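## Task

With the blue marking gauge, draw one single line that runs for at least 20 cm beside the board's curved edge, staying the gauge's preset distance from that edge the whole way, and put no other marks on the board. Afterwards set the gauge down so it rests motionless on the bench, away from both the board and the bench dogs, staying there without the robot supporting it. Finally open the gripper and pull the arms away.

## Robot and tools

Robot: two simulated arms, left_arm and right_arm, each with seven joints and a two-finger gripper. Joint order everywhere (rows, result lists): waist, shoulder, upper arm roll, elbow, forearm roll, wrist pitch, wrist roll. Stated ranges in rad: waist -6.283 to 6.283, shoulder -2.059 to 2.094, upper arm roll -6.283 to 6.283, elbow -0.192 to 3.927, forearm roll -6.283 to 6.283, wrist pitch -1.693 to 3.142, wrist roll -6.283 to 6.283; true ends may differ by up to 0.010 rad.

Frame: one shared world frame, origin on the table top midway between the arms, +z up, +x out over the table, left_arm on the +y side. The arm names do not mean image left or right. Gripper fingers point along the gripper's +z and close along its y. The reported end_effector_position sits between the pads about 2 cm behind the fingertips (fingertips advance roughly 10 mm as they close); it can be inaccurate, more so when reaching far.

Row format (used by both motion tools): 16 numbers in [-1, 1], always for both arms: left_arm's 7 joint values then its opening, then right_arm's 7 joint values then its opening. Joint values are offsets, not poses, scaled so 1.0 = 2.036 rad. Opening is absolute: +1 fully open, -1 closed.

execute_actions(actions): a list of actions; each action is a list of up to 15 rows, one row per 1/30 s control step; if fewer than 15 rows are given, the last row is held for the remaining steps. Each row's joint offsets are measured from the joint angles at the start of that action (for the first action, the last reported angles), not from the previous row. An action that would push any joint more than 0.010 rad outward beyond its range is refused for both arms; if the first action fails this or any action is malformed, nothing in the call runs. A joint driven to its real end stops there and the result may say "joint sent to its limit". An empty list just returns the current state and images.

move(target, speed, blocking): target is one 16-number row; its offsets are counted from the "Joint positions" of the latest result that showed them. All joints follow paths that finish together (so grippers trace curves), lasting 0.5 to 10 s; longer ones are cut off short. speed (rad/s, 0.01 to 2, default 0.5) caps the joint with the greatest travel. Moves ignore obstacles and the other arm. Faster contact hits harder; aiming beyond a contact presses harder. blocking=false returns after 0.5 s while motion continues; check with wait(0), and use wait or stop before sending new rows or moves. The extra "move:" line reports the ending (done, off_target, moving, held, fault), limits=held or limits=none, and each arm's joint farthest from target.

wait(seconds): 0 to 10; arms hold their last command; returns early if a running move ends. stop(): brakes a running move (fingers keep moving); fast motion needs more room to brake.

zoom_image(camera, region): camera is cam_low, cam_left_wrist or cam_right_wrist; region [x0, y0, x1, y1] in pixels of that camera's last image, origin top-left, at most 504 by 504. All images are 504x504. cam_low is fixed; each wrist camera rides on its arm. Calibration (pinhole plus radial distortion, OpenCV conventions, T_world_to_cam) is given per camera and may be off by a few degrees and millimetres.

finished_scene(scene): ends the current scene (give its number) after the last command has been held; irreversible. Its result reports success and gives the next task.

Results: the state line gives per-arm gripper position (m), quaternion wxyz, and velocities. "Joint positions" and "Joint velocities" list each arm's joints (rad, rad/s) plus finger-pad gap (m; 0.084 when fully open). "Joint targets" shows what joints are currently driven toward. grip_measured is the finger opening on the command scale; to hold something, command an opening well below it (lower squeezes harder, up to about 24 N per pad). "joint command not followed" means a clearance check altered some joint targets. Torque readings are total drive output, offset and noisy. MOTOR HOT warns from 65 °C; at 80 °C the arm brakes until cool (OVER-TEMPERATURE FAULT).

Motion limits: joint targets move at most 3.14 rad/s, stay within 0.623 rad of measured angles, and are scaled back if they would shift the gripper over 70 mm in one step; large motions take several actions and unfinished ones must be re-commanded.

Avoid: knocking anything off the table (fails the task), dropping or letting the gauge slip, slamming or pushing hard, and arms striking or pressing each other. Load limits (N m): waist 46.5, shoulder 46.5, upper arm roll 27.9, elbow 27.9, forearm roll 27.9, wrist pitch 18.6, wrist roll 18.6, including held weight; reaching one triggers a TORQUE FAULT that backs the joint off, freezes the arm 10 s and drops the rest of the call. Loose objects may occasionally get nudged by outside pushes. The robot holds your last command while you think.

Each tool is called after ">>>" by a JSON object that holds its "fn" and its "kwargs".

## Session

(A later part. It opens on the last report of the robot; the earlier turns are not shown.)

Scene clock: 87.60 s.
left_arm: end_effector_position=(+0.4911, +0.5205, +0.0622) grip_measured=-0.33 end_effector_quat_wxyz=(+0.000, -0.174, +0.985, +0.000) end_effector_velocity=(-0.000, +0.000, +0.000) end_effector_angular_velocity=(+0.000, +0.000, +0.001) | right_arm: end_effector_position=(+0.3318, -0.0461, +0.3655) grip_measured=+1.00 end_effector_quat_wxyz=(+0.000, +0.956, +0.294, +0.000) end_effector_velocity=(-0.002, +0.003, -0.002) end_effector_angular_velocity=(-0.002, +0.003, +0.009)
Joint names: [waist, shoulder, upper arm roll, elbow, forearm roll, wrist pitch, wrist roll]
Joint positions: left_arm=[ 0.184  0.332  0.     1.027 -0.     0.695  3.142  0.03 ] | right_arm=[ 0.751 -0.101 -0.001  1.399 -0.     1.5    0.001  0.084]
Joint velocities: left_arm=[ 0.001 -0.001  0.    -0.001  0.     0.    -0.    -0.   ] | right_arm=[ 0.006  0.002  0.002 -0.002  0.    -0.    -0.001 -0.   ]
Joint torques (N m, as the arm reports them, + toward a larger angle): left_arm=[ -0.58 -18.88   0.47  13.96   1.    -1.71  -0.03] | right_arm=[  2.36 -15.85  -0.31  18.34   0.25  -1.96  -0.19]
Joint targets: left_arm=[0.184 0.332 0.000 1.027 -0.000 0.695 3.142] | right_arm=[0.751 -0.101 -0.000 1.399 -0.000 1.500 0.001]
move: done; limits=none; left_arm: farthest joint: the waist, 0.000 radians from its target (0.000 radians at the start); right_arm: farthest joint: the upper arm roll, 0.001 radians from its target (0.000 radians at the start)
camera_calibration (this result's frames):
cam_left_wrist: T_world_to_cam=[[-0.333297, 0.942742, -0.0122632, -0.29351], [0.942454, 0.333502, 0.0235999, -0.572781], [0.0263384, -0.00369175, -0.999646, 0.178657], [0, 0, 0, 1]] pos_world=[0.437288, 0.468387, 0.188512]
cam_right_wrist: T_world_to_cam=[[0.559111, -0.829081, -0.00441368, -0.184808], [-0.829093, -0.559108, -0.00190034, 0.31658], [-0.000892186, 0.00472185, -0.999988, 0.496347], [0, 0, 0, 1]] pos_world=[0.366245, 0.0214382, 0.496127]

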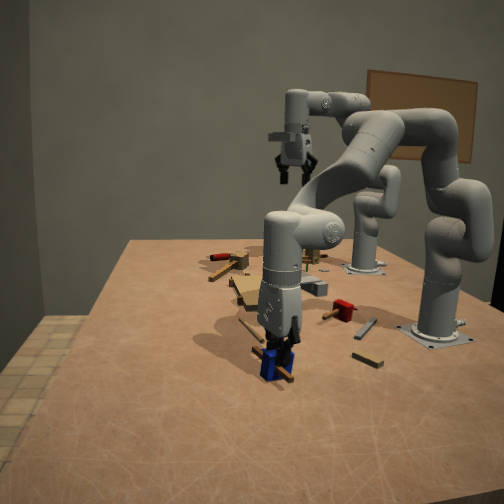

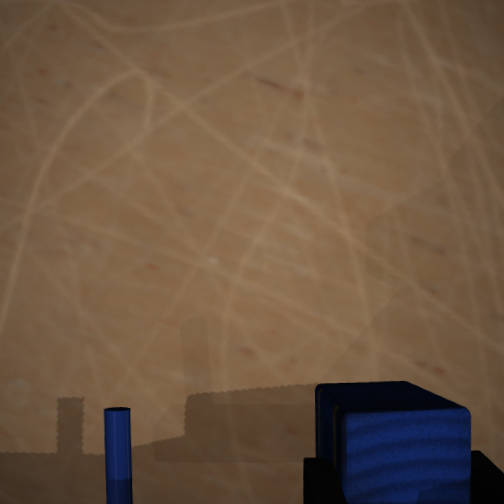

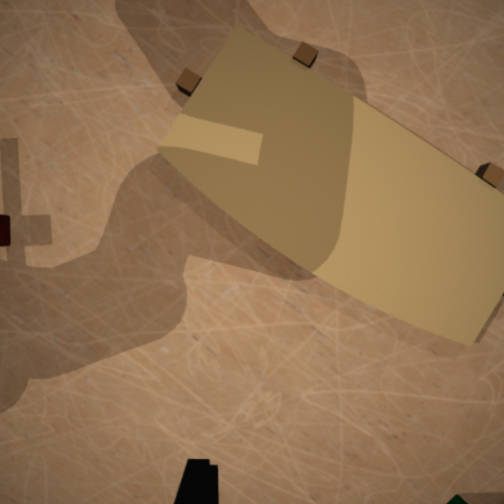

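>>> {"fn": "execute_actions", "kwargs": {"actions": [[[0,0.001,0,0,0,-0.001,0,0.2,0,0,0,0,0,0,0,1]]]}}

>>> {"fn": "move", "kwargs": {"target": [0,-0.065,0,0,0,0,0,0.2,0,0,0,0,0,0,0,1]}}

>>> {"fn": "move", "kwargs": {"target": [0,0.0324,0,-0.2945,0,-0.7127,0,0.2,0,0,0,0,0,0,0,1], "speed": 1.2}}

>>> {"fn": "move", "kwargs": {"target": [0,0.062,0,0,0,0,0,0.2,0,0,0,0,0,0,0,1], "speed": 0.2}}

>>> {"fn": "zoom_image", "kwargs": {"camera": "cam_low", "region": [230, 280, 350, 400]}}

Scene clock: 108.00 s.
left_arm: end_effector_position=(+0.4912, +0.5205, +0.0613) grip_measured=+0.19 end_effector_quat_wxyz=(+0.000, -0.174, +0.985, +0.000) end_effector_velocity=(+0.001, +0.000, +0.000) end_effector_angular_velocity=(+0.000, -0.002, +0.001) | right_arm: end_effector_position=(+0.3318, -0.0461, +0.3655) grip_measured=+1.00 end_effector_quat_wxyz=(+0.000, +0.956, +0.294, +0.000) end_effector_velocity=(+0.000, +0.000, +0.000) end_effector_angular_velocity=(+0.001, -0.001, -0.001)
Joint names: [waist, shoulder, upper arm roll, elbow, forearm roll, wrist pitch, wrist roll]
Joint positions: left_arm=[ 0.184  0.334  0.     1.027 -0.     0.693  3.142  0.052] | right_arm=[ 0.751 -0.101 -0.001  1.399 -0.     1.5    0.001  0.084]
Joint velocities: left_arm=[ 0.     0.     0.     0.001 -0.001 -0.001 -0.     0.002] | right_arm=[-0.    -0.    -0.     0.     0.001 -0.001 -0.     0.   ]
Joint torques (N m, as the arm reports them, + toward a larger angle): left_arm=[ -0.36 -18.27   0.55  13.77   0.93  -1.68  -0.15] | right_arm=[  2.6  -15.98  -0.19  18.34   0.28  -1.93  -0.2 ]
Joint targets: left_arm=[0.184 0.334 0.000 1.027 -0.000 0.693 3.142] | right_arm=[0.751 -0.101 -0.001 1.399 -0.000 1.500 0.001]
camera_calibration (this result's frames):
cam_left_wrist: T_world_to_cam=[[-0.333295, 0.942743, -0.0122625, -0.293522], [0.942452, 0.333501, 0.0236844, -0.572885], [0.0264179, -0.00366291, -0.999644, 0.177775], [0, 0, 0, 1]] pos_world=[0.437391, 0.468424, 0.187681]
cam_right_wrist: T_world_to_cam=[[0.559126, -0.829071, -0.00441373, -0.184804], [-0.829082, -0.559123, -0.00189962, 0.316576], [-0.000892906, 0.00472147, -0.999988, 0.496347], [0, 0, 0, 1]] pos_world=[0.36624, 0.0214457, 0.496127]

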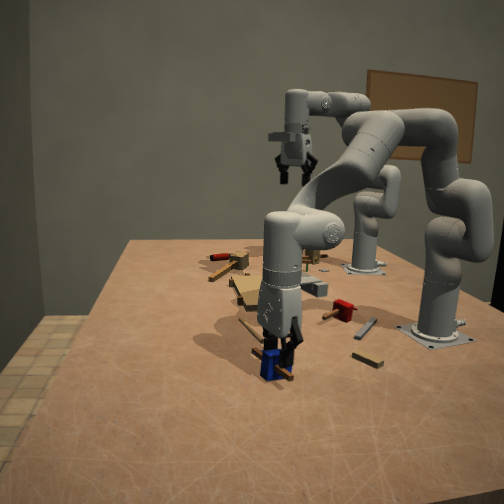

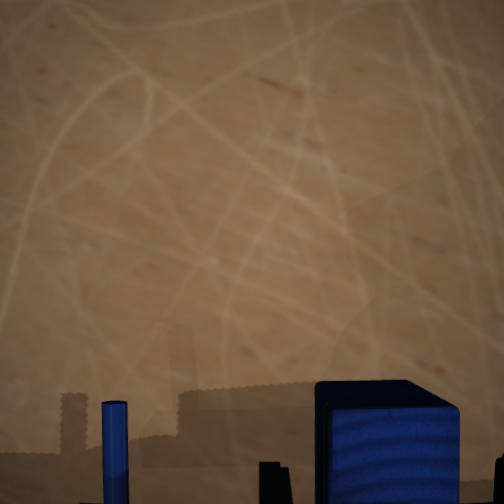

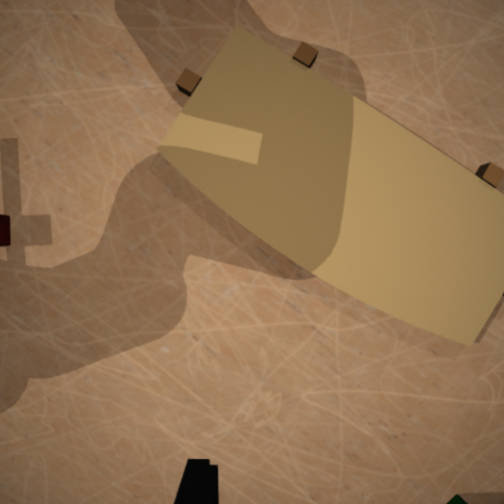

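Scene clock: 108.90 s.
left_arm: end_effector_position=(+0.5123, +0.5282, +0.1286) grip_measured=+0.19 end_effector_quat_wxyz=(+0.065, -0.174, +0.983, +0.011) end_effector_velocity=(+0.003, +0.000, +0.005) end_effector_angular_velocity=(+0.003, -0.010, -0.002) | right_arm: end_effector_position=(+0.3318, -0.0461, +0.3655) grip_measured=+1.00 end_effector_quat_wxyz=(+0.000, +0.956, +0.294, +0.000) end_effector_velocity=(-0.000, +0.000, +0.001) end_effector_angular_velocity=(+0.000, -0.001, +0.001)
Joint names: [waist, shoulder, upper arm roll, elbow, forearm roll, wrist pitch, wrist roll]
Joint positions: left_arm=[ 0.184  0.202  0.     1.027 -0.     0.693  3.142  0.052] | right_arm=[ 0.751 -0.101 -0.001  1.399 -0.     1.5    0.001  0.084]
Joint velocities: left_arm=[-0.    -0.006 -0.001  0.003 -0.    -0.001  0.    -0.   ] | right_arm=[ 0.    -0.001  0.     0.    -0.001 -0.    -0.     0.   ]
Joint torques (N m, as the arm reports them, + toward a larger angle): left_arm=[ -0.31 -17.84   0.34  14.78   1.04  -1.86  -0.28] | right_arm=[  2.55 -15.72  -0.28  18.36   0.18  -2.03  -0.16]
Joint targets: left_arm=[0.184 0.201 0.000 1.027 -0.000 0.693 3.142] | right_arm=[0.751 -0.101 -0.001 1.399 -0.000 1.500 0.001]
move: done; limits=none; left_arm: farthest joint: the waist, 0.000 radians from its target (0.000 radians at the start); right_arm: farthest joint: the waist, 0.000 radians from its target (0.000 radians at the start)
camera_calibration (this result's frames):
cam_left_wrist: T_world_to_cam=[[-0.331887, 0.943257, -0.0108057, -0.294118], [0.931477, 0.329509, 0.15419, -0.606005], [0.149002, 0.0411085, -0.987982, 0.156504], [0, 0, 0, 1]] pos_world=[0.443546, 0.470679, 0.244885]
cam_right_wrist: T_world_to_cam=[[0.559126, -0.829071, -0.00441369, -0.184804], [-0.829082, -0.559123, -0.00189957, 0.316576], [-0.000892916, 0.00472141, -0.999988, 0.496347], [0, 0, 0, 1]] pos_world=[0.36624, 0.0214457, 0.496127]

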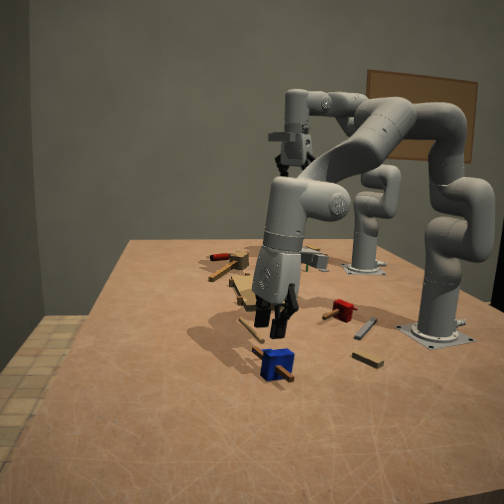

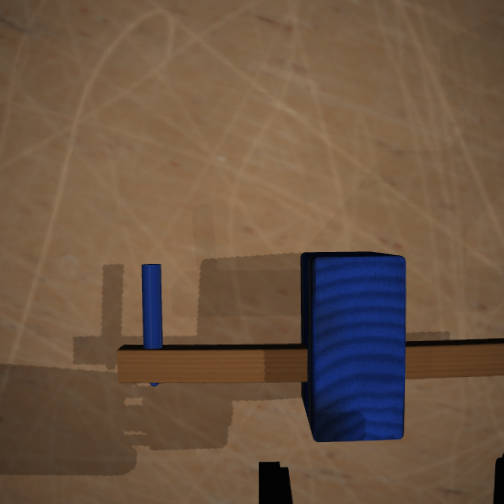

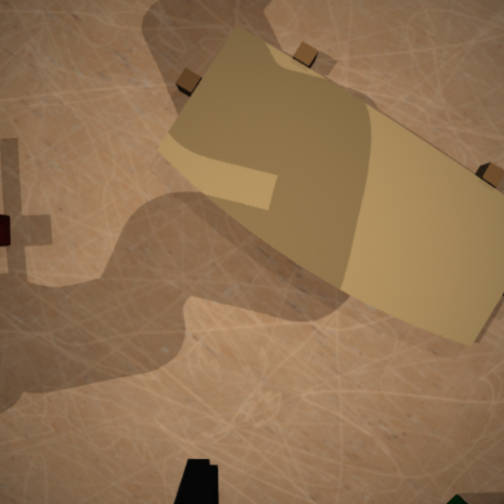

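Scene clock: 110.87 s.
left_arm: end_effector_position=(+0.4957, +0.5222, +0.1172) grip_measured=+0.19 end_effector_quat_wxyz=(+0.436, -0.156, +0.883, +0.077) end_effector_velocity=(-0.001, +0.000, -0.001) end_effector_angular_velocity=(+0.000, +0.000, +0.002) | right_arm: end_effector_position=(+0.3318, -0.0461, +0.3655) grip_measured=+1.00 end_effector_quat_wxyz=(+0.000, +0.956, +0.294, +0.000) end_effector_velocity=(-0.000, -0.001, -0.001) end_effector_angular_velocity=(-0.001, +0.002, -0.001)
Joint names: [waist, shoulder, upper arm roll, elbow, forearm roll, wrist pitch, wrist roll]
Joint positions: left_arm=[ 0.184  0.268  0.     0.427 -0.    -0.757  3.142  0.052] | right_arm=[ 0.751 -0.101 -0.001  1.399 -0.     1.5    0.001  0.084]
Joint velocities: left_arm=[-0.002  0.001  0.002 -0.003 -0.001 -0.003 -0.     0.   ] | right_arm=[-0.001 -0.    -0.    -0.002  0.     0.    -0.     0.   ]
Joint torques (N m, as the arm reports them, + toward a larger angle): left_arm=[  0.08 -13.46   0.59   9.01   0.91  -2.64  -0.21] | right_arm=[  2.59 -15.95  -0.28  18.36   0.25  -2.03  -0.23]
Joint targets: left_arm=[0.184 0.268 0.000 0.427 -0.000 -0.758 3.142] | right_arm=[0.751 -0.101 -0.001 1.399 -0.000 1.500 0.001]
move: done; limits=none; left_arm: farthest joint: the waist, 0.000 radians from its target (0.000 radians at the start); right_arm: farthest joint: the waist, 0.000 radians from its target (0.000 radians at the start)
camera_calibration (this result's frames):
cam_left_wrist: T_world_to_cam=[[-0.327977, 0.944685, 0.000786998, -0.298077], [0.557183, 0.192771, 0.807704, -0.406427], [0.762875, 0.265347, -0.589587, -0.320093], [0, 0, 0, 1]] pos_world=[0.372882, 0.444872, 0.139784]
cam_right_wrist: T_world_to_cam=[[0.559126, -0.829071, -0.00441369, -0.184804], [-0.829082, -0.559124, -0.0018996, 0.316576], [-0.000892892, 0.00472143, -0.999988, 0.496347], [0, 0, 0, 1]] pos_world=[0.36624, 0.0214458, 0.496127]

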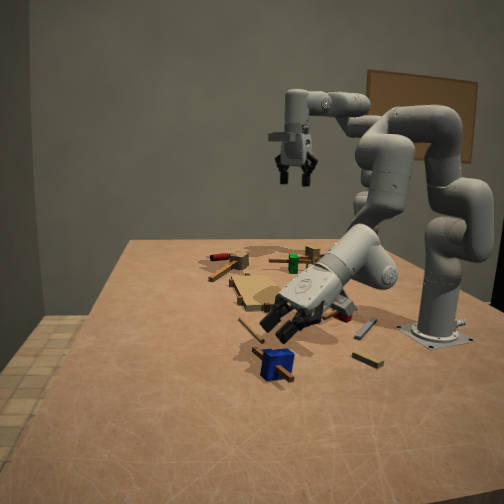

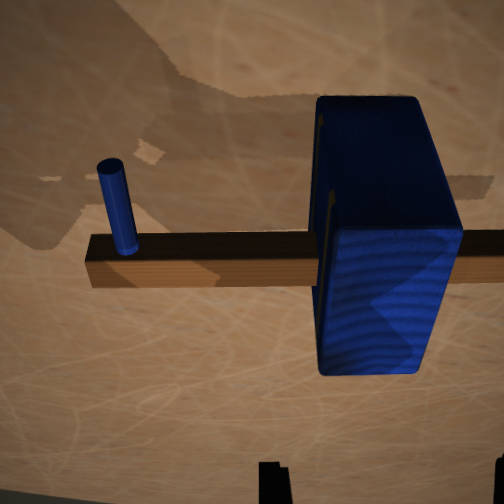

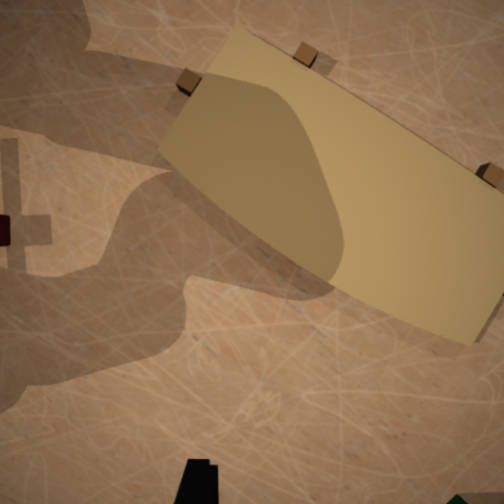

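Scene clock: 111.97 s.
left_arm: end_effector_position=(+0.4744, +0.5144, +0.0551) grip_measured=+0.19 end_effector_quat_wxyz=(+0.380, -0.161, +0.909, +0.067) end_effector_velocity=(-0.001, -0.000, -0.002) end_effector_angular_velocity=(-0.001, +0.004, -0.001) | right_arm: end_effector_position=(+0.3318, -0.0461, +0.3655) grip_measured=+1.00 end_effector_quat_wxyz=(+0.000, +0.956, +0.294, +0.000) end_effector_velocity=(-0.000, -0.000, +0.000) end_effector_angular_velocity=(-0.001, -0.000, +0.000)
Joint names: [waist, shoulder, upper arm roll, elbow, forearm roll, wrist pitch, wrist roll]
Joint positions: left_arm=[ 0.184  0.394  0.     0.428 -0.    -0.758  3.142  0.052] | right_arm=[ 0.751 -0.101 -0.001  1.399 -0.     1.5    0.001  0.084]
Joint velocities: left_arm=[ 0.     0.003 -0.    -0.     0.001  0.001  0.     0.   ] | right_arm=[-0.    -0.001  0.     0.    -0.001  0.001 -0.    -0.   ]
Joint torques (N m, as the arm reports them, + toward a larger angle): left_arm=[  0.   -14.43   0.31   7.35   0.59  -2.53  -0.07] | right_arm=[  2.19 -15.96  -0.26  18.31   0.36  -2.    -0.14]
Joint targets: left_arm=[0.184 0.394 0.000 0.427 -0.000 -0.757 3.142] | right_arm=[0.751 -0.101 -0.001 1.399 -0.000 1.500 0.001]
move: done; limits=none; left_arm: farthest joint: the shoulder, 0.001 radians from its target (0.126 radians at the start); right_arm: farthest joint: the waist, 0.000 radians from its target (0.000 radians at the start)
camera_calibration (this result's frames):
cam_left_wrist: T_world_to_cam=[[-0.327994, 0.944679, -0.00122545, -0.297538], [0.647843, 0.225876, 0.727516, -0.398502], [0.687546, 0.237827, -0.68609, -0.283158], [0, 0, 0, 1]] pos_world=[0.35526, 0.438433, 0.0952802]
cam_right_wrist: T_world_to_cam=[[0.559126, -0.829071, -0.00441362, -0.184804], [-0.829082, -0.559124, -0.0018997, 0.316576], [-0.000892773, 0.00472142, -0.999988, 0.496347], [0, 0, 0, 1]] pos_world=[0.36624, 0.0214457, 0.496127]

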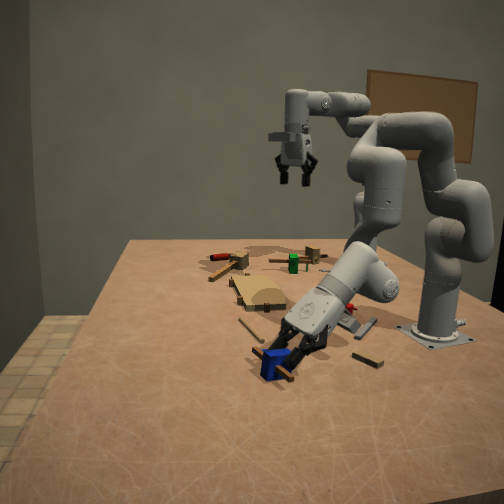

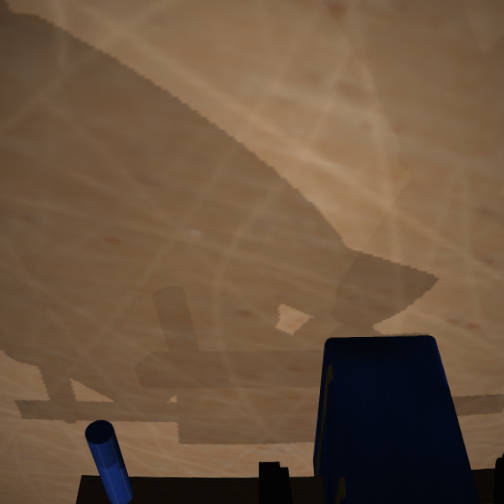

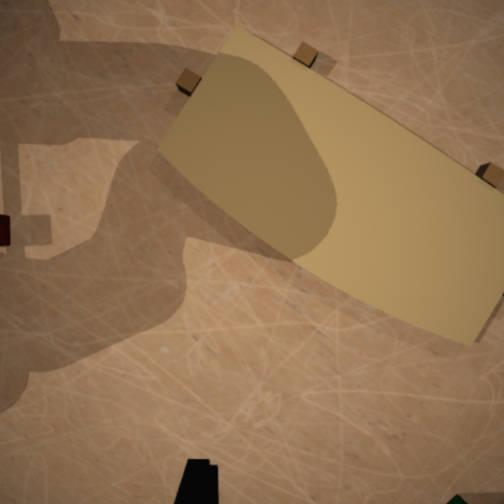

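Region (230, 280, 350, 400) of cam_low's 504x504 image, scaled by 4.200, with more detail than that image has.

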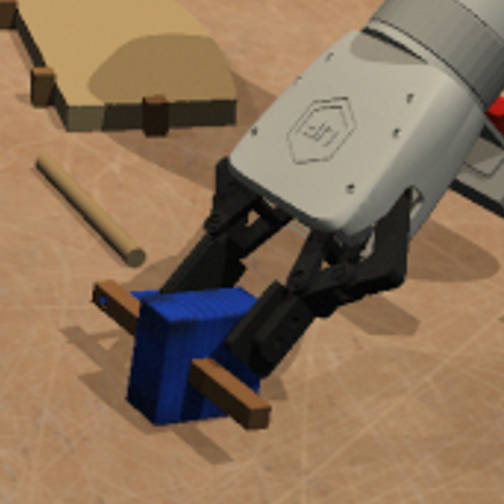

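>>> {"fn": "execute_actions", "kwargs": {"actions": [[[0,0,0,0,0,0,0,-0.5,0,0,0,0,0,0,0,1]],[[0,0,0,0,0,0,0,-1,0,0,0,0,0,0,0,1]]]}}

>>> {"fn": "move", "kwargs": {"target": [0,-0.15,0,0,0,0.1777,0,-1,0,0,0,0,0,0,0,1]}}

>>> {"fn": "move", "kwargs": {"target": [0,0.19,0,0.5656,0,1,0,-1,0,0,0,0,0,0,0,1], "speed": 1.0}}

Scene clock: 122.97 s.
left_arm: end_effector_position=(+0.4743, +0.5143, +0.0550) grip_measured=-0.33 end_effector_quat_wxyz=(+0.379, -0.161, +0.909, +0.067) end_effector_velocity=(-0.000, +0.000, -0.000) end_effector_angular_velocity=(+0.000, +0.000, +0.000) | right_arm: end_effector_position=(+0.3318, -0.0461, +0.3655) grip_measured=+1.00 end_effector_quat_wxyz=(+0.000, +0.956, +0.294, +0.000) end_effector_velocity=(-0.000, +0.000, -0.000) end_effector_angular_velocity=(-0.000, +0.000, +0.001)
Joint names: [waist, shoulder, upper arm roll, elbow, forearm roll, wrist pitch, wrist roll]
Joint positions: left_arm=[ 0.184  0.394  0.     0.427 -0.    -0.757  3.142  0.03 ] | right_arm=[ 0.751 -0.101 -0.001  1.399 -0.     1.5    0.001  0.084]
Joint velocities: left_arm=[-0.    -0.     0.    -0.    -0.001  0.     0.001 -0.   ] | right_arm=[ 0.001 -0.001 -0.    -0.001  0.    -0.    -0.    -0.   ]
Joint torques (N m, as the arm reports them, + toward a larger angle): left_arm=[ -0.09 -14.57   0.33   7.46   0.63  -2.8   -0.04] | right_arm=[  2.33 -15.8   -0.19  18.33   0.29  -2.06  -0.27]
Joint targets: left_arm=[0.184 0.394 0.000 0.427 -0.000 -0.757 3.142] | right_arm=[0.751 -0.101 -0.001 1.399 -0.000 1.500 0.001]
camera_calibration (this result's frames):
cam_left_wrist: T_world_to_cam=[[-0.327984, 0.944682, -0.00123045, -0.297539], [0.647973, 0.225917, 0.727387, -0.398496], [0.687428, 0.237774, -0.686226, -0.283074], [0, 0, 0, 1]] pos_world=[0.35522, 0.438414, 0.0952424]
cam_right_wrist: T_world_to_cam=[[0.559126, -0.829071, -0.00441378, -0.184804], [-0.829082, -0.559124, -0.00189951, 0.316576], [-0.000893015, 0.00472145, -0.999988, 0.496347], [0, 0, 0, 1]] pos_world=[0.36624, 0.0214458, 0.496127]

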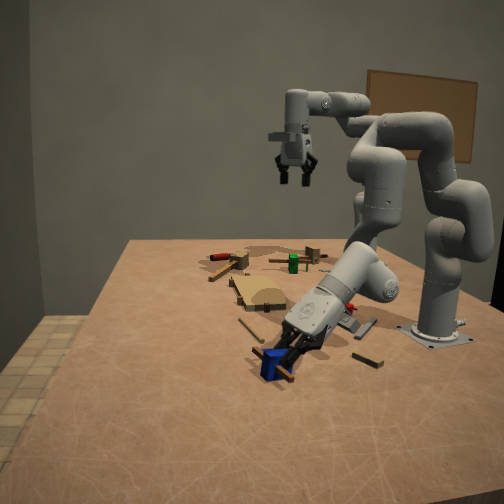

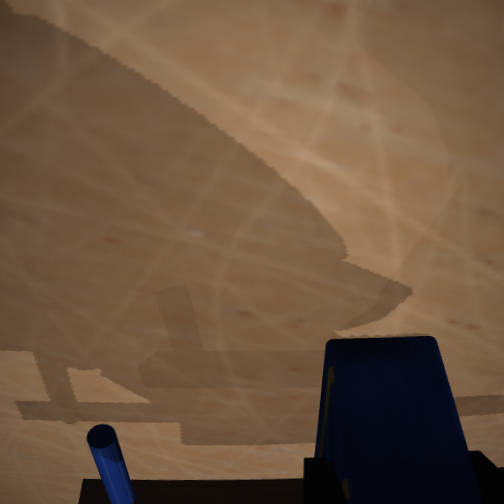

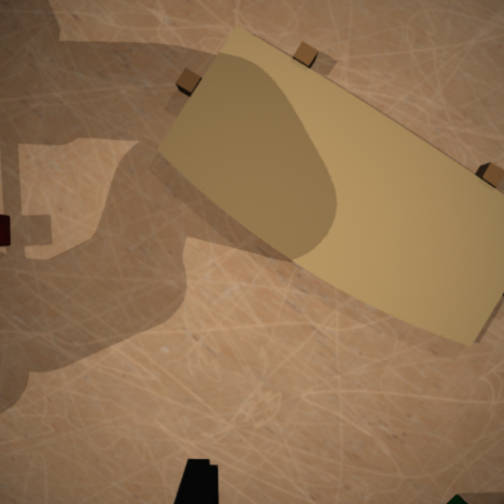

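Scene clock: 124.27 s.
left_arm: end_effector_position=(+0.4817, +0.5171, +0.1211) grip_measured=-0.33 end_effector_quat_wxyz=(+0.354, -0.163, +0.919, +0.063) end_effector_velocity=(+0.001, +0.000, +0.002) end_effector_angular_velocity=(+0.001, -0.003, -0.000) | right_arm: end_effector_position=(+0.3318, -0.0461, +0.3655) grip_measured=+1.00 end_effector_quat_wxyz=(+0.000, +0.956, +0.294, +0.000) end_effector_velocity=(-0.000, +0.001, -0.001) end_effector_angular_velocity=(-0.001, +0.001, +0.002)
Joint names: [waist, shoulder, upper arm roll, elbow, forearm roll, wrist pitch, wrist roll]
Joint positions: left_arm=[ 0.184  0.089  0.     0.427 -0.    -0.396  3.142  0.03 ] | right_arm=[ 0.751 -0.101 -0.001  1.399 -0.     1.5    0.001  0.084]
Joint velocities: left_arm=[-0.    -0.003  0.     0.001  0.     0.001 -0.    -0.   ] | right_arm=[ 0.002  0.    -0.    -0.001 -0.     0.     0.    -0.   ]
Joint torques (N m, as the arm reports them, + toward a larger angle): left_arm=[  0.01 -12.91   0.46  11.42   0.9   -2.69  -0.19] | right_arm=[  2.47 -15.93  -0.36  18.21   0.25  -2.08  -0.14]
Joint targets: left_arm=[0.184 0.088 0.000 0.427 -0.000 -0.396 3.142] | right_arm=[0.751 -0.101 -0.001 1.399 -0.000 1.500 0.001]
move: done; limits=none; left_arm: farthest joint: the wrist pitch, 0.001 radians from its target (0.362 radians at the start); right_arm: farthest joint: the waist, 0.000 radians from its target (0.000 radians at the start)
camera_calibration (this result's frames):
cam_left_wrist: T_world_to_cam=[[-0.328093, 0.944643, -0.00215073, -0.297405], [0.685759, 0.239742, 0.687211, -0.472452], [0.649684, 0.223994, -0.726455, -0.213269], [0, 0, 0, 1]] pos_world=[0.364969, 0.441979, 0.169105]
cam_right_wrist: T_world_to_cam=[[0.559126, -0.829071, -0.00441378, -0.184804], [-0.829082, -0.559124, -0.00189941, 0.316576], [-0.000893096, 0.00472139, -0.999988, 0.496347], [0, 0, 0, 1]] pos_world=[0.36624, 0.0214458, 0.496126]

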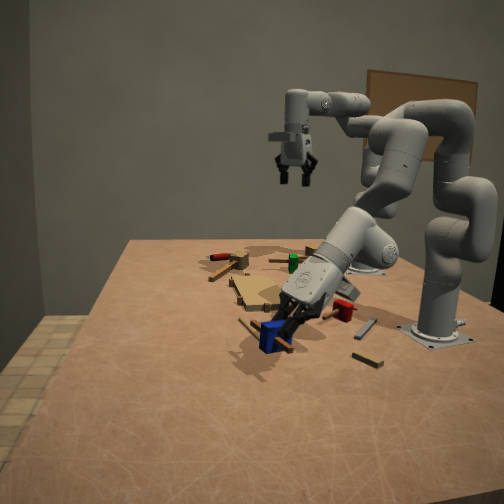

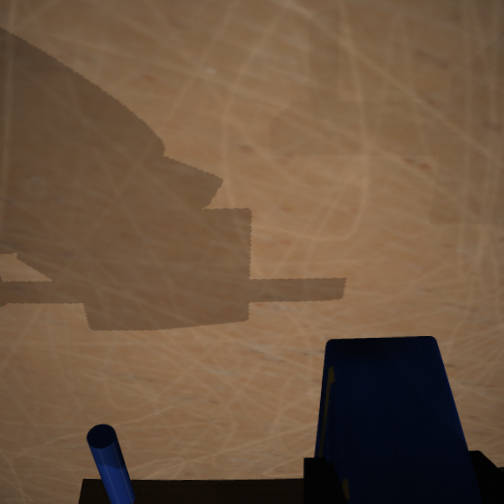

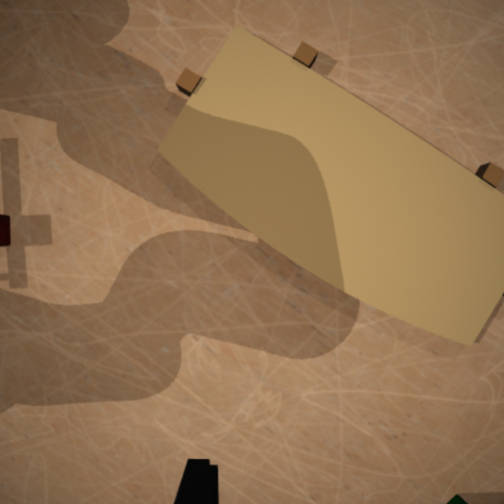

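Scene clock: 127.03 s.
left_arm: end_effector_position=(+0.4518, +0.5061, +0.1631) grip_measured=-0.33 end_effector_quat_wxyz=(-0.261, -0.168, +0.949, -0.046) end_effector_velocity=(+0.000, -0.000, +0.001) end_effector_angular_velocity=(-0.001, -0.000, +0.001) | right_arm: end_effector_position=(+0.3318, -0.0461, +0.3655) grip_measured=+1.00 end_effector_quat_wxyz=(+0.000, +0.956, +0.294, +0.000) end_effector_velocity=(+0.000, -0.000, +0.000) end_effector_angular_velocity=(+0.000, -0.001, +0.000)
Joint names: [waist, shoulder, upper arm roll, elbow, forearm roll, wrist pitch, wrist roll]
Joint positions: left_arm=[ 0.184  0.476  0.     1.578 -0.     1.64   3.142  0.03 ] | right_arm=[ 0.751 -0.101 -0.001  1.399 -0.     1.5    0.001  0.084]
Joint velocities: left_arm=[ 0.     0.    -0.     0.002 -0.001  0.002 -0.    -0.   ] | right_arm=[-0. -0.  0.  0. -0. -0. -0.  0.]
Joint torques (N m, as the arm reports them, + toward a larger angle): left_arm=[ -0.16 -22.03   0.29  15.     1.03  -0.41  -0.01] | right_arm=[  2.54 -15.88  -0.28  18.36   0.19  -1.95  -0.16]
Joint targets: left_arm=[0.184 0.476 0.000 1.579 -0.000 1.640 3.142] | right_arm=[0.751 -0.101 -0.001 1.399 -0.000 1.500 0.001]
move: done; limits=none; left_arm: farthest joint: the waist, 0.000 radians from its target (0.000 radians at the start); right_arm: farthest joint: the waist, 0.000 radians from its target (0.000 radians at the start)
camera_calibration (this result's frames):
cam_left_wrist: T_world_to_cam=[[-0.340561, 0.940089, -0.0158436, -0.286625], [0.821638, 0.289374, -0.491094, -0.372457], [-0.457087, -0.180265, -0.870963, 0.567375], [0, 0, 0, 1]] pos_world=[0.467752, 0.47951, 0.306709]
cam_right_wrist: T_world_to_cam=[[0.559126, -0.829071, -0.00441396, -0.184804], [-0.829082, -0.559124, -0.00189944, 0.316576], [-0.000893179, 0.00472156, -0.999988, 0.496347], [0, 0, 0, 1]] pos_world=[0.366239, 0.021446, 0.496126]

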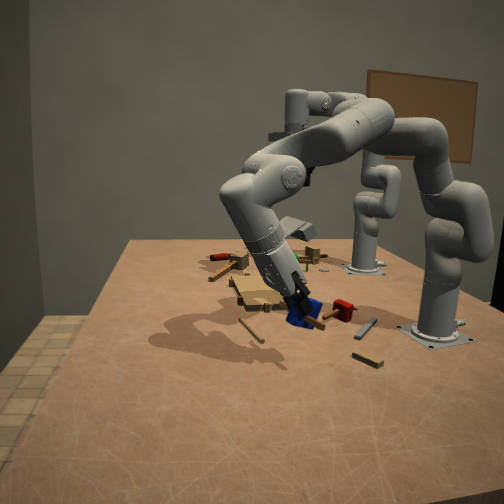

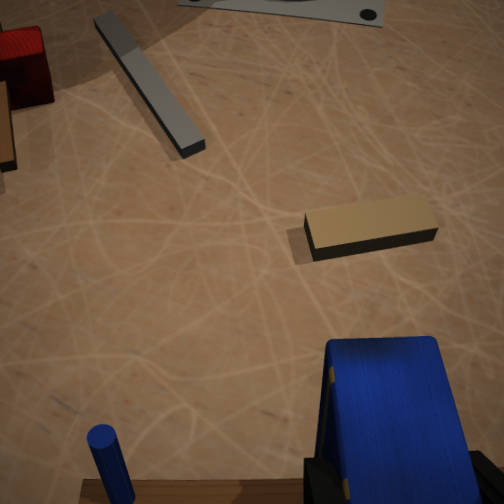

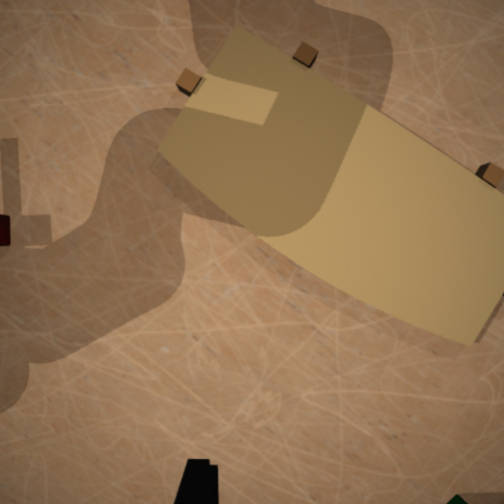

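>>> {"fn": "move", "kwargs": {"target": [0,0.1185,0,0.0005,0,0,0,-1,0,0,0,0,0,0,0,1], "speed": 0.25}}

>>> {"fn": "zoom_image", "kwargs": {"camera": "cam_low", "region": [260, 300, 370, 400]}}

Scene clock: 131.23 s.
left_arm: end_effector_position=(+0.4168, +0.4933, +0.0574) grip_measured=-0.33 end_effector_quat_wxyz=(-0.372, -0.161, +0.912, -0.066) end_effector_velocity=(-0.003, -0.001, -0.004) end_effector_angular_velocity=(-0.003, +0.010, +0.001) | right_arm: end_effector_position=(+0.3318, -0.0461, +0.3655) grip_measured=+1.00 end_effector_quat_wxyz=(+0.000, +0.956, +0.294, +0.000) end_effector_velocity=(+0.001, -0.000, +0.001) end_effector_angular_velocity=(+0.002, -0.001, -0.002)
Joint names: [waist, shoulder, upper arm roll, elbow, forearm roll, wrist pitch, wrist roll]
Joint positions: left_arm=[ 0.184  0.716  0.     1.58  -0.     1.639  3.142  0.03 ] | right_arm=[ 0.751 -0.101 -0.001  1.399 -0.     1.5    0.001  0.084]
Joint velocities: left_arm=[ 0.     0.007  0.    -0.003  0.    -0.    -0.     0.   ] | right_arm=[-0.002 -0.    -0.     0.002  0.001  0.     0.    -0.   ]
Joint torques (N m, as the arm reports them, + toward a larger angle): left_arm=[  0.14 -24.03   0.26  13.1    0.57   0.38  -0.05] | right_arm=[  2.57 -15.82  -0.29  18.31   0.21  -2.01  -0.24]
Joint targets: left_arm=[0.184 0.717 0.000 1.579 -0.000 1.640 3.142] | right_arm=[0.751 -0.101 -0.001 1.399 -0.000 1.500 0.001]
move: done; limits=none; left_arm: farthest joint: the shoulder, 0.001 radians from its target (0.242 radians at the start); right_arm: farthest joint: the waist, 0.000 radians from its target (0.000 radians at the start)
camera_calibration (this result's frames):
cam_left_wrist: T_world_to_cam=[[-0.344125, 0.938787, -0.0160185, -0.286055], [0.689473, 0.241081, -0.683013, -0.302019], [-0.637343, -0.246086, -0.73023, 0.556547], [0, 0, 0, 1]] pos_world=[0.464506, 0.478314, 0.195542]
cam_right_wrist: T_world_to_cam=[[0.559126, -0.829071, -0.00441403, -0.184804], [-0.829082, -0.559124, -0.00189943, 0.316576], [-0.000893226, 0.00472161, -0.999988, 0.496347], [0, 0, 0, 1]] pos_world=[0.366239, 0.021446, 0.496126]

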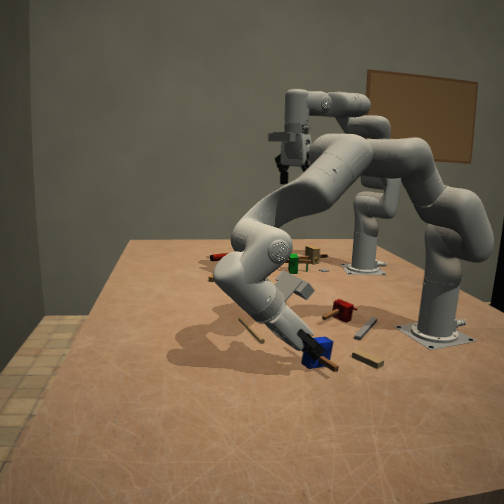

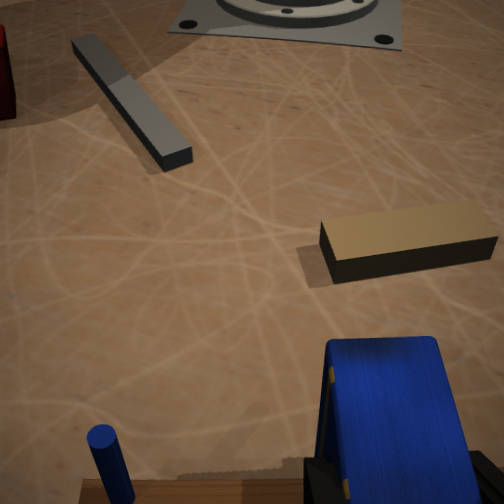

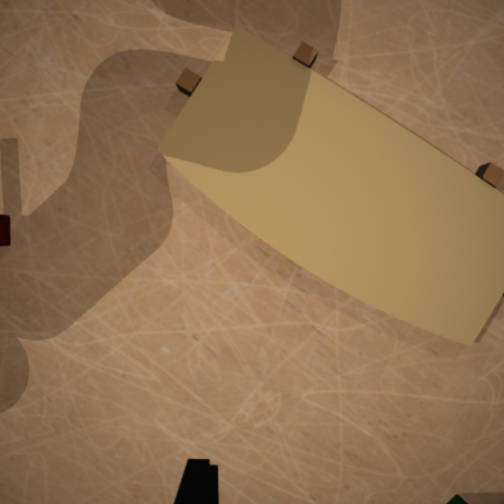

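Region (260, 300, 370, 400) of cam_low's 504x504 image, scaled by 4.582, with more detail than that image has; it fills the top 458 rows of this view, and the rest is white.

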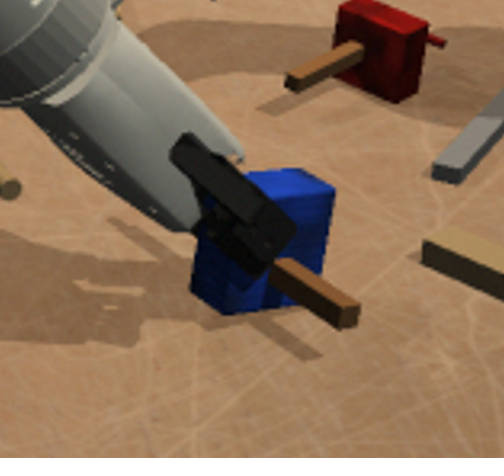

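>>> {"fn": "move", "kwargs": {"target": [0,0.005,0,0,0,-0.003,0,-1,0,0,0,0,0,0,0,1], "speed": 0.02}}

Scene clock: 134.27 s.
left_arm: end_effector_position=(+0.4162, +0.4931, +0.0527) grip_measured=-0.33 end_effector_quat_wxyz=(-0.374, -0.161, +0.911, -0.066) end_effector_velocity=(+0.001, -0.000, -0.000) end_effector_angular_velocity=(+0.001, -0.001, -0.001) | right_arm: end_effector_position=(+0.3318, -0.0461, +0.3655) grip_measured=+1.00 end_effector_quat_wxyz=(+0.000, +0.956, +0.294, +0.000) end_effector_velocity=(-0.001, +0.000, -0.001) end_effector_angular_velocity=(-0.002, +0.003, +0.001)
Joint names: [waist, shoulder, upper arm roll, elbow, forearm roll, wrist pitch, wrist roll]
Joint positions: left_arm=[ 0.184  0.726  0.     1.58  -0.     1.634  3.142  0.03 ] | right_arm=[ 0.751 -0.101 -0.001  1.399 -0.     1.5    0.001  0.084]
Joint velocities: left_arm=[-0.001  0.    -0.001  0.001  0.001 -0.001 -0.001 -0.   ] | right_arm=[ 0.001  0.001 -0.    -0.002  0.     0.001 -0.    -0.   ]
Joint torques (N m, as the arm reports them, + toward a larger angle): left_arm=[  0.07 -23.45   0.28  13.17   0.95   0.08  -0.12] | right_arm=[  2.28 -15.92  -0.31  18.3    0.32  -2.03  -0.16]
Joint targets: left_arm=[0.184 0.726 0.000 1.580 -0.000 1.633 3.142] | right_arm=[0.751 -0.101 -0.001 1.399 -0.000 1.500 0.001]
move: done; limits=none; left_arm: farthest joint: the shoulder, 0.001 radians from its target (0.009 radians at the start); right_arm: farthest joint: the waist, 0.000 radians from its target (0.000 radians at the start)
camera_calibration (this result's frames):
cam_left_wrist: T_world_to_cam=[[-0.344181, 0.938767, -0.0160235, -0.286098], [0.686841, 0.240108, -0.686001, -0.30301], [-0.640148, -0.247114, -0.727424, 0.554078], [0, 0, 0, 1]] pos_world=[0.464342, 0.478255, 0.1906]
cam_right_wrist: T_world_to_cam=[[0.559127, -0.829071, -0.00441404, -0.184804], [-0.829082, -0.559124, -0.00189967, 0.316576], [-0.000893034, 0.00472175, -0.999988, 0.496347], [0, 0, 0, 1]] pos_world=[0.366239, 0.021446, 0.496126]

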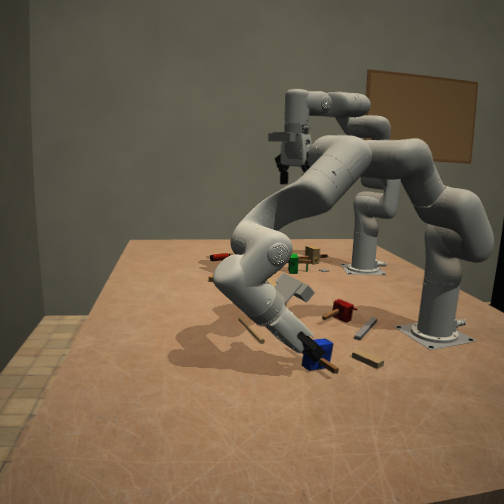

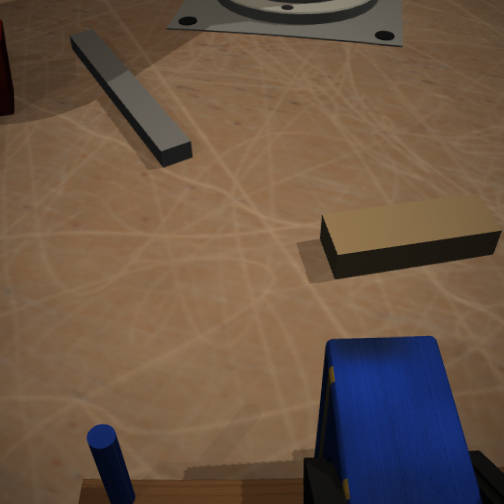

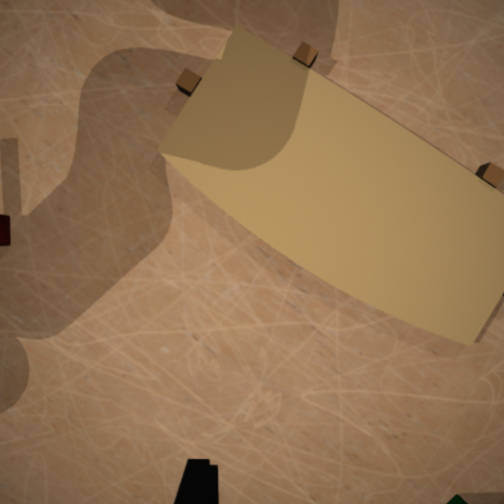

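>>> {"fn": "move", "kwargs": {"target": [0,0.003,0,0,0,-0.003,0,-1,0,0,0,0,0,0,0,1], "speed": 0.02}}

Scene clock: 136.47 s.
left_arm: end_effector_position=(+0.4168, +0.4933, +0.0498) grip_measured=-0.33 end_effector_quat_wxyz=(-0.373, -0.161, +0.911, -0.066) end_effector_velocity=(-0.007, +0.001, -0.006) end_effector_angular_velocity=(-0.003, +0.021, +0.002) | right_arm: end_effector_position=(+0.3318, -0.0461, +0.3655) grip_measured=+1.00 end_effector_quat_wxyz=(+0.000, +0.956, +0.294, +0.000) end_effector_velocity=(-0.000, -0.000, +0.000) end_effector_angular_velocity=(-0.000, -0.000, +0.000)
Joint names: [waist, shoulder, upper arm roll, elbow, forearm roll, wrist pitch, wrist roll]
Joint positions: left_arm=[ 0.184  0.731 -0.     1.581 -0.     1.628  3.142  0.03 ] | right_arm=[ 0.751 -0.101 -0.001  1.399 -0.     1.5    0.001  0.084]
Joint velocities: left_arm=[ 0.001  0.009  0.005 -0.012  0.002 -0.     0.    -0.   ] | right_arm=[-0.    -0.     0.     0.001 -0.     0.001 -0.    -0.   ]
Joint torques (N m, as the arm reports them, + toward a larger angle): left_arm=[ -0.03 -18.9    0.6    9.65   1.41  -0.76  -0.09] | right_arm=[  2.54 -15.74  -0.33  18.19   0.43  -2.01  -0.16]
Joint targets: left_arm=[0.184 0.732 0.000 1.580 -0.000 1.628 3.142] | right_arm=[0.751 -0.101 -0.001 1.399 -0.000 1.500 0.001]
move: done; limits=none; left_arm: farthest joint: the shoulder, 0.001 radians from its target (0.006 radians at the start); right_arm: farthest joint: the waist, 0.000 radians from its target (0.000 radians at the start)
camera_calibration (this result's frames):
cam_left_wrist: T_world_to_cam=[[-0.344096, 0.938797, -0.0160535, -0.286172], [0.688017, 0.24047, -0.684695, -0.30615], [-0.638929, -0.246646, -0.728653, 0.551811], [0, 0, 0, 1]] pos_world=[0.464734, 0.478379, 0.187865]
cam_right_wrist: T_world_to_cam=[[0.559126, -0.829071, -0.00441404, -0.184804], [-0.829082, -0.559124, -0.00189973, 0.316576], [-0.000892984, 0.00472179, -0.999988, 0.496347], [0, 0, 0, 1]] pos_world=[0.366239, 0.021446, 0.496127]

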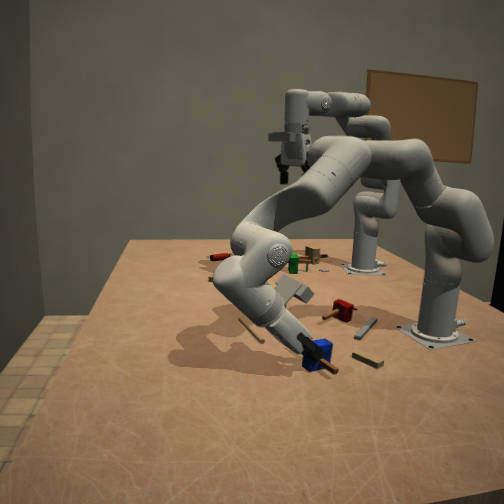

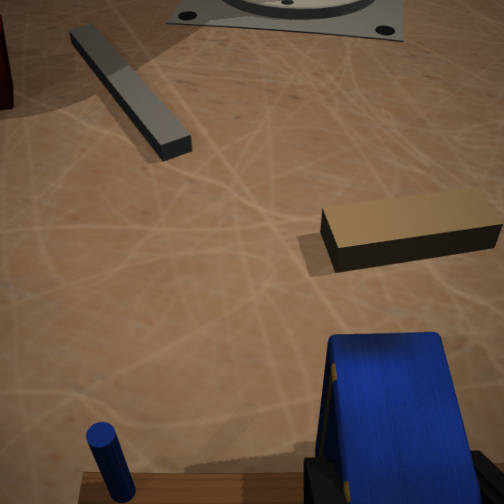

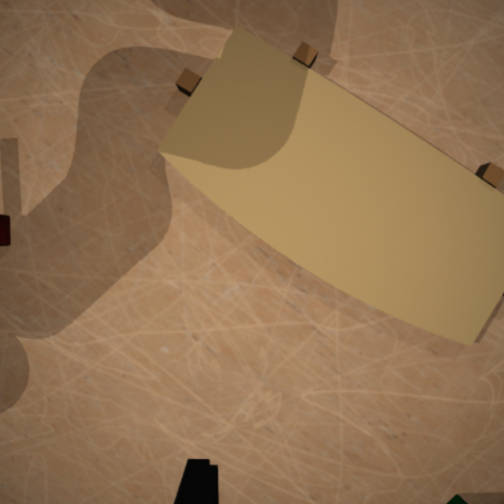

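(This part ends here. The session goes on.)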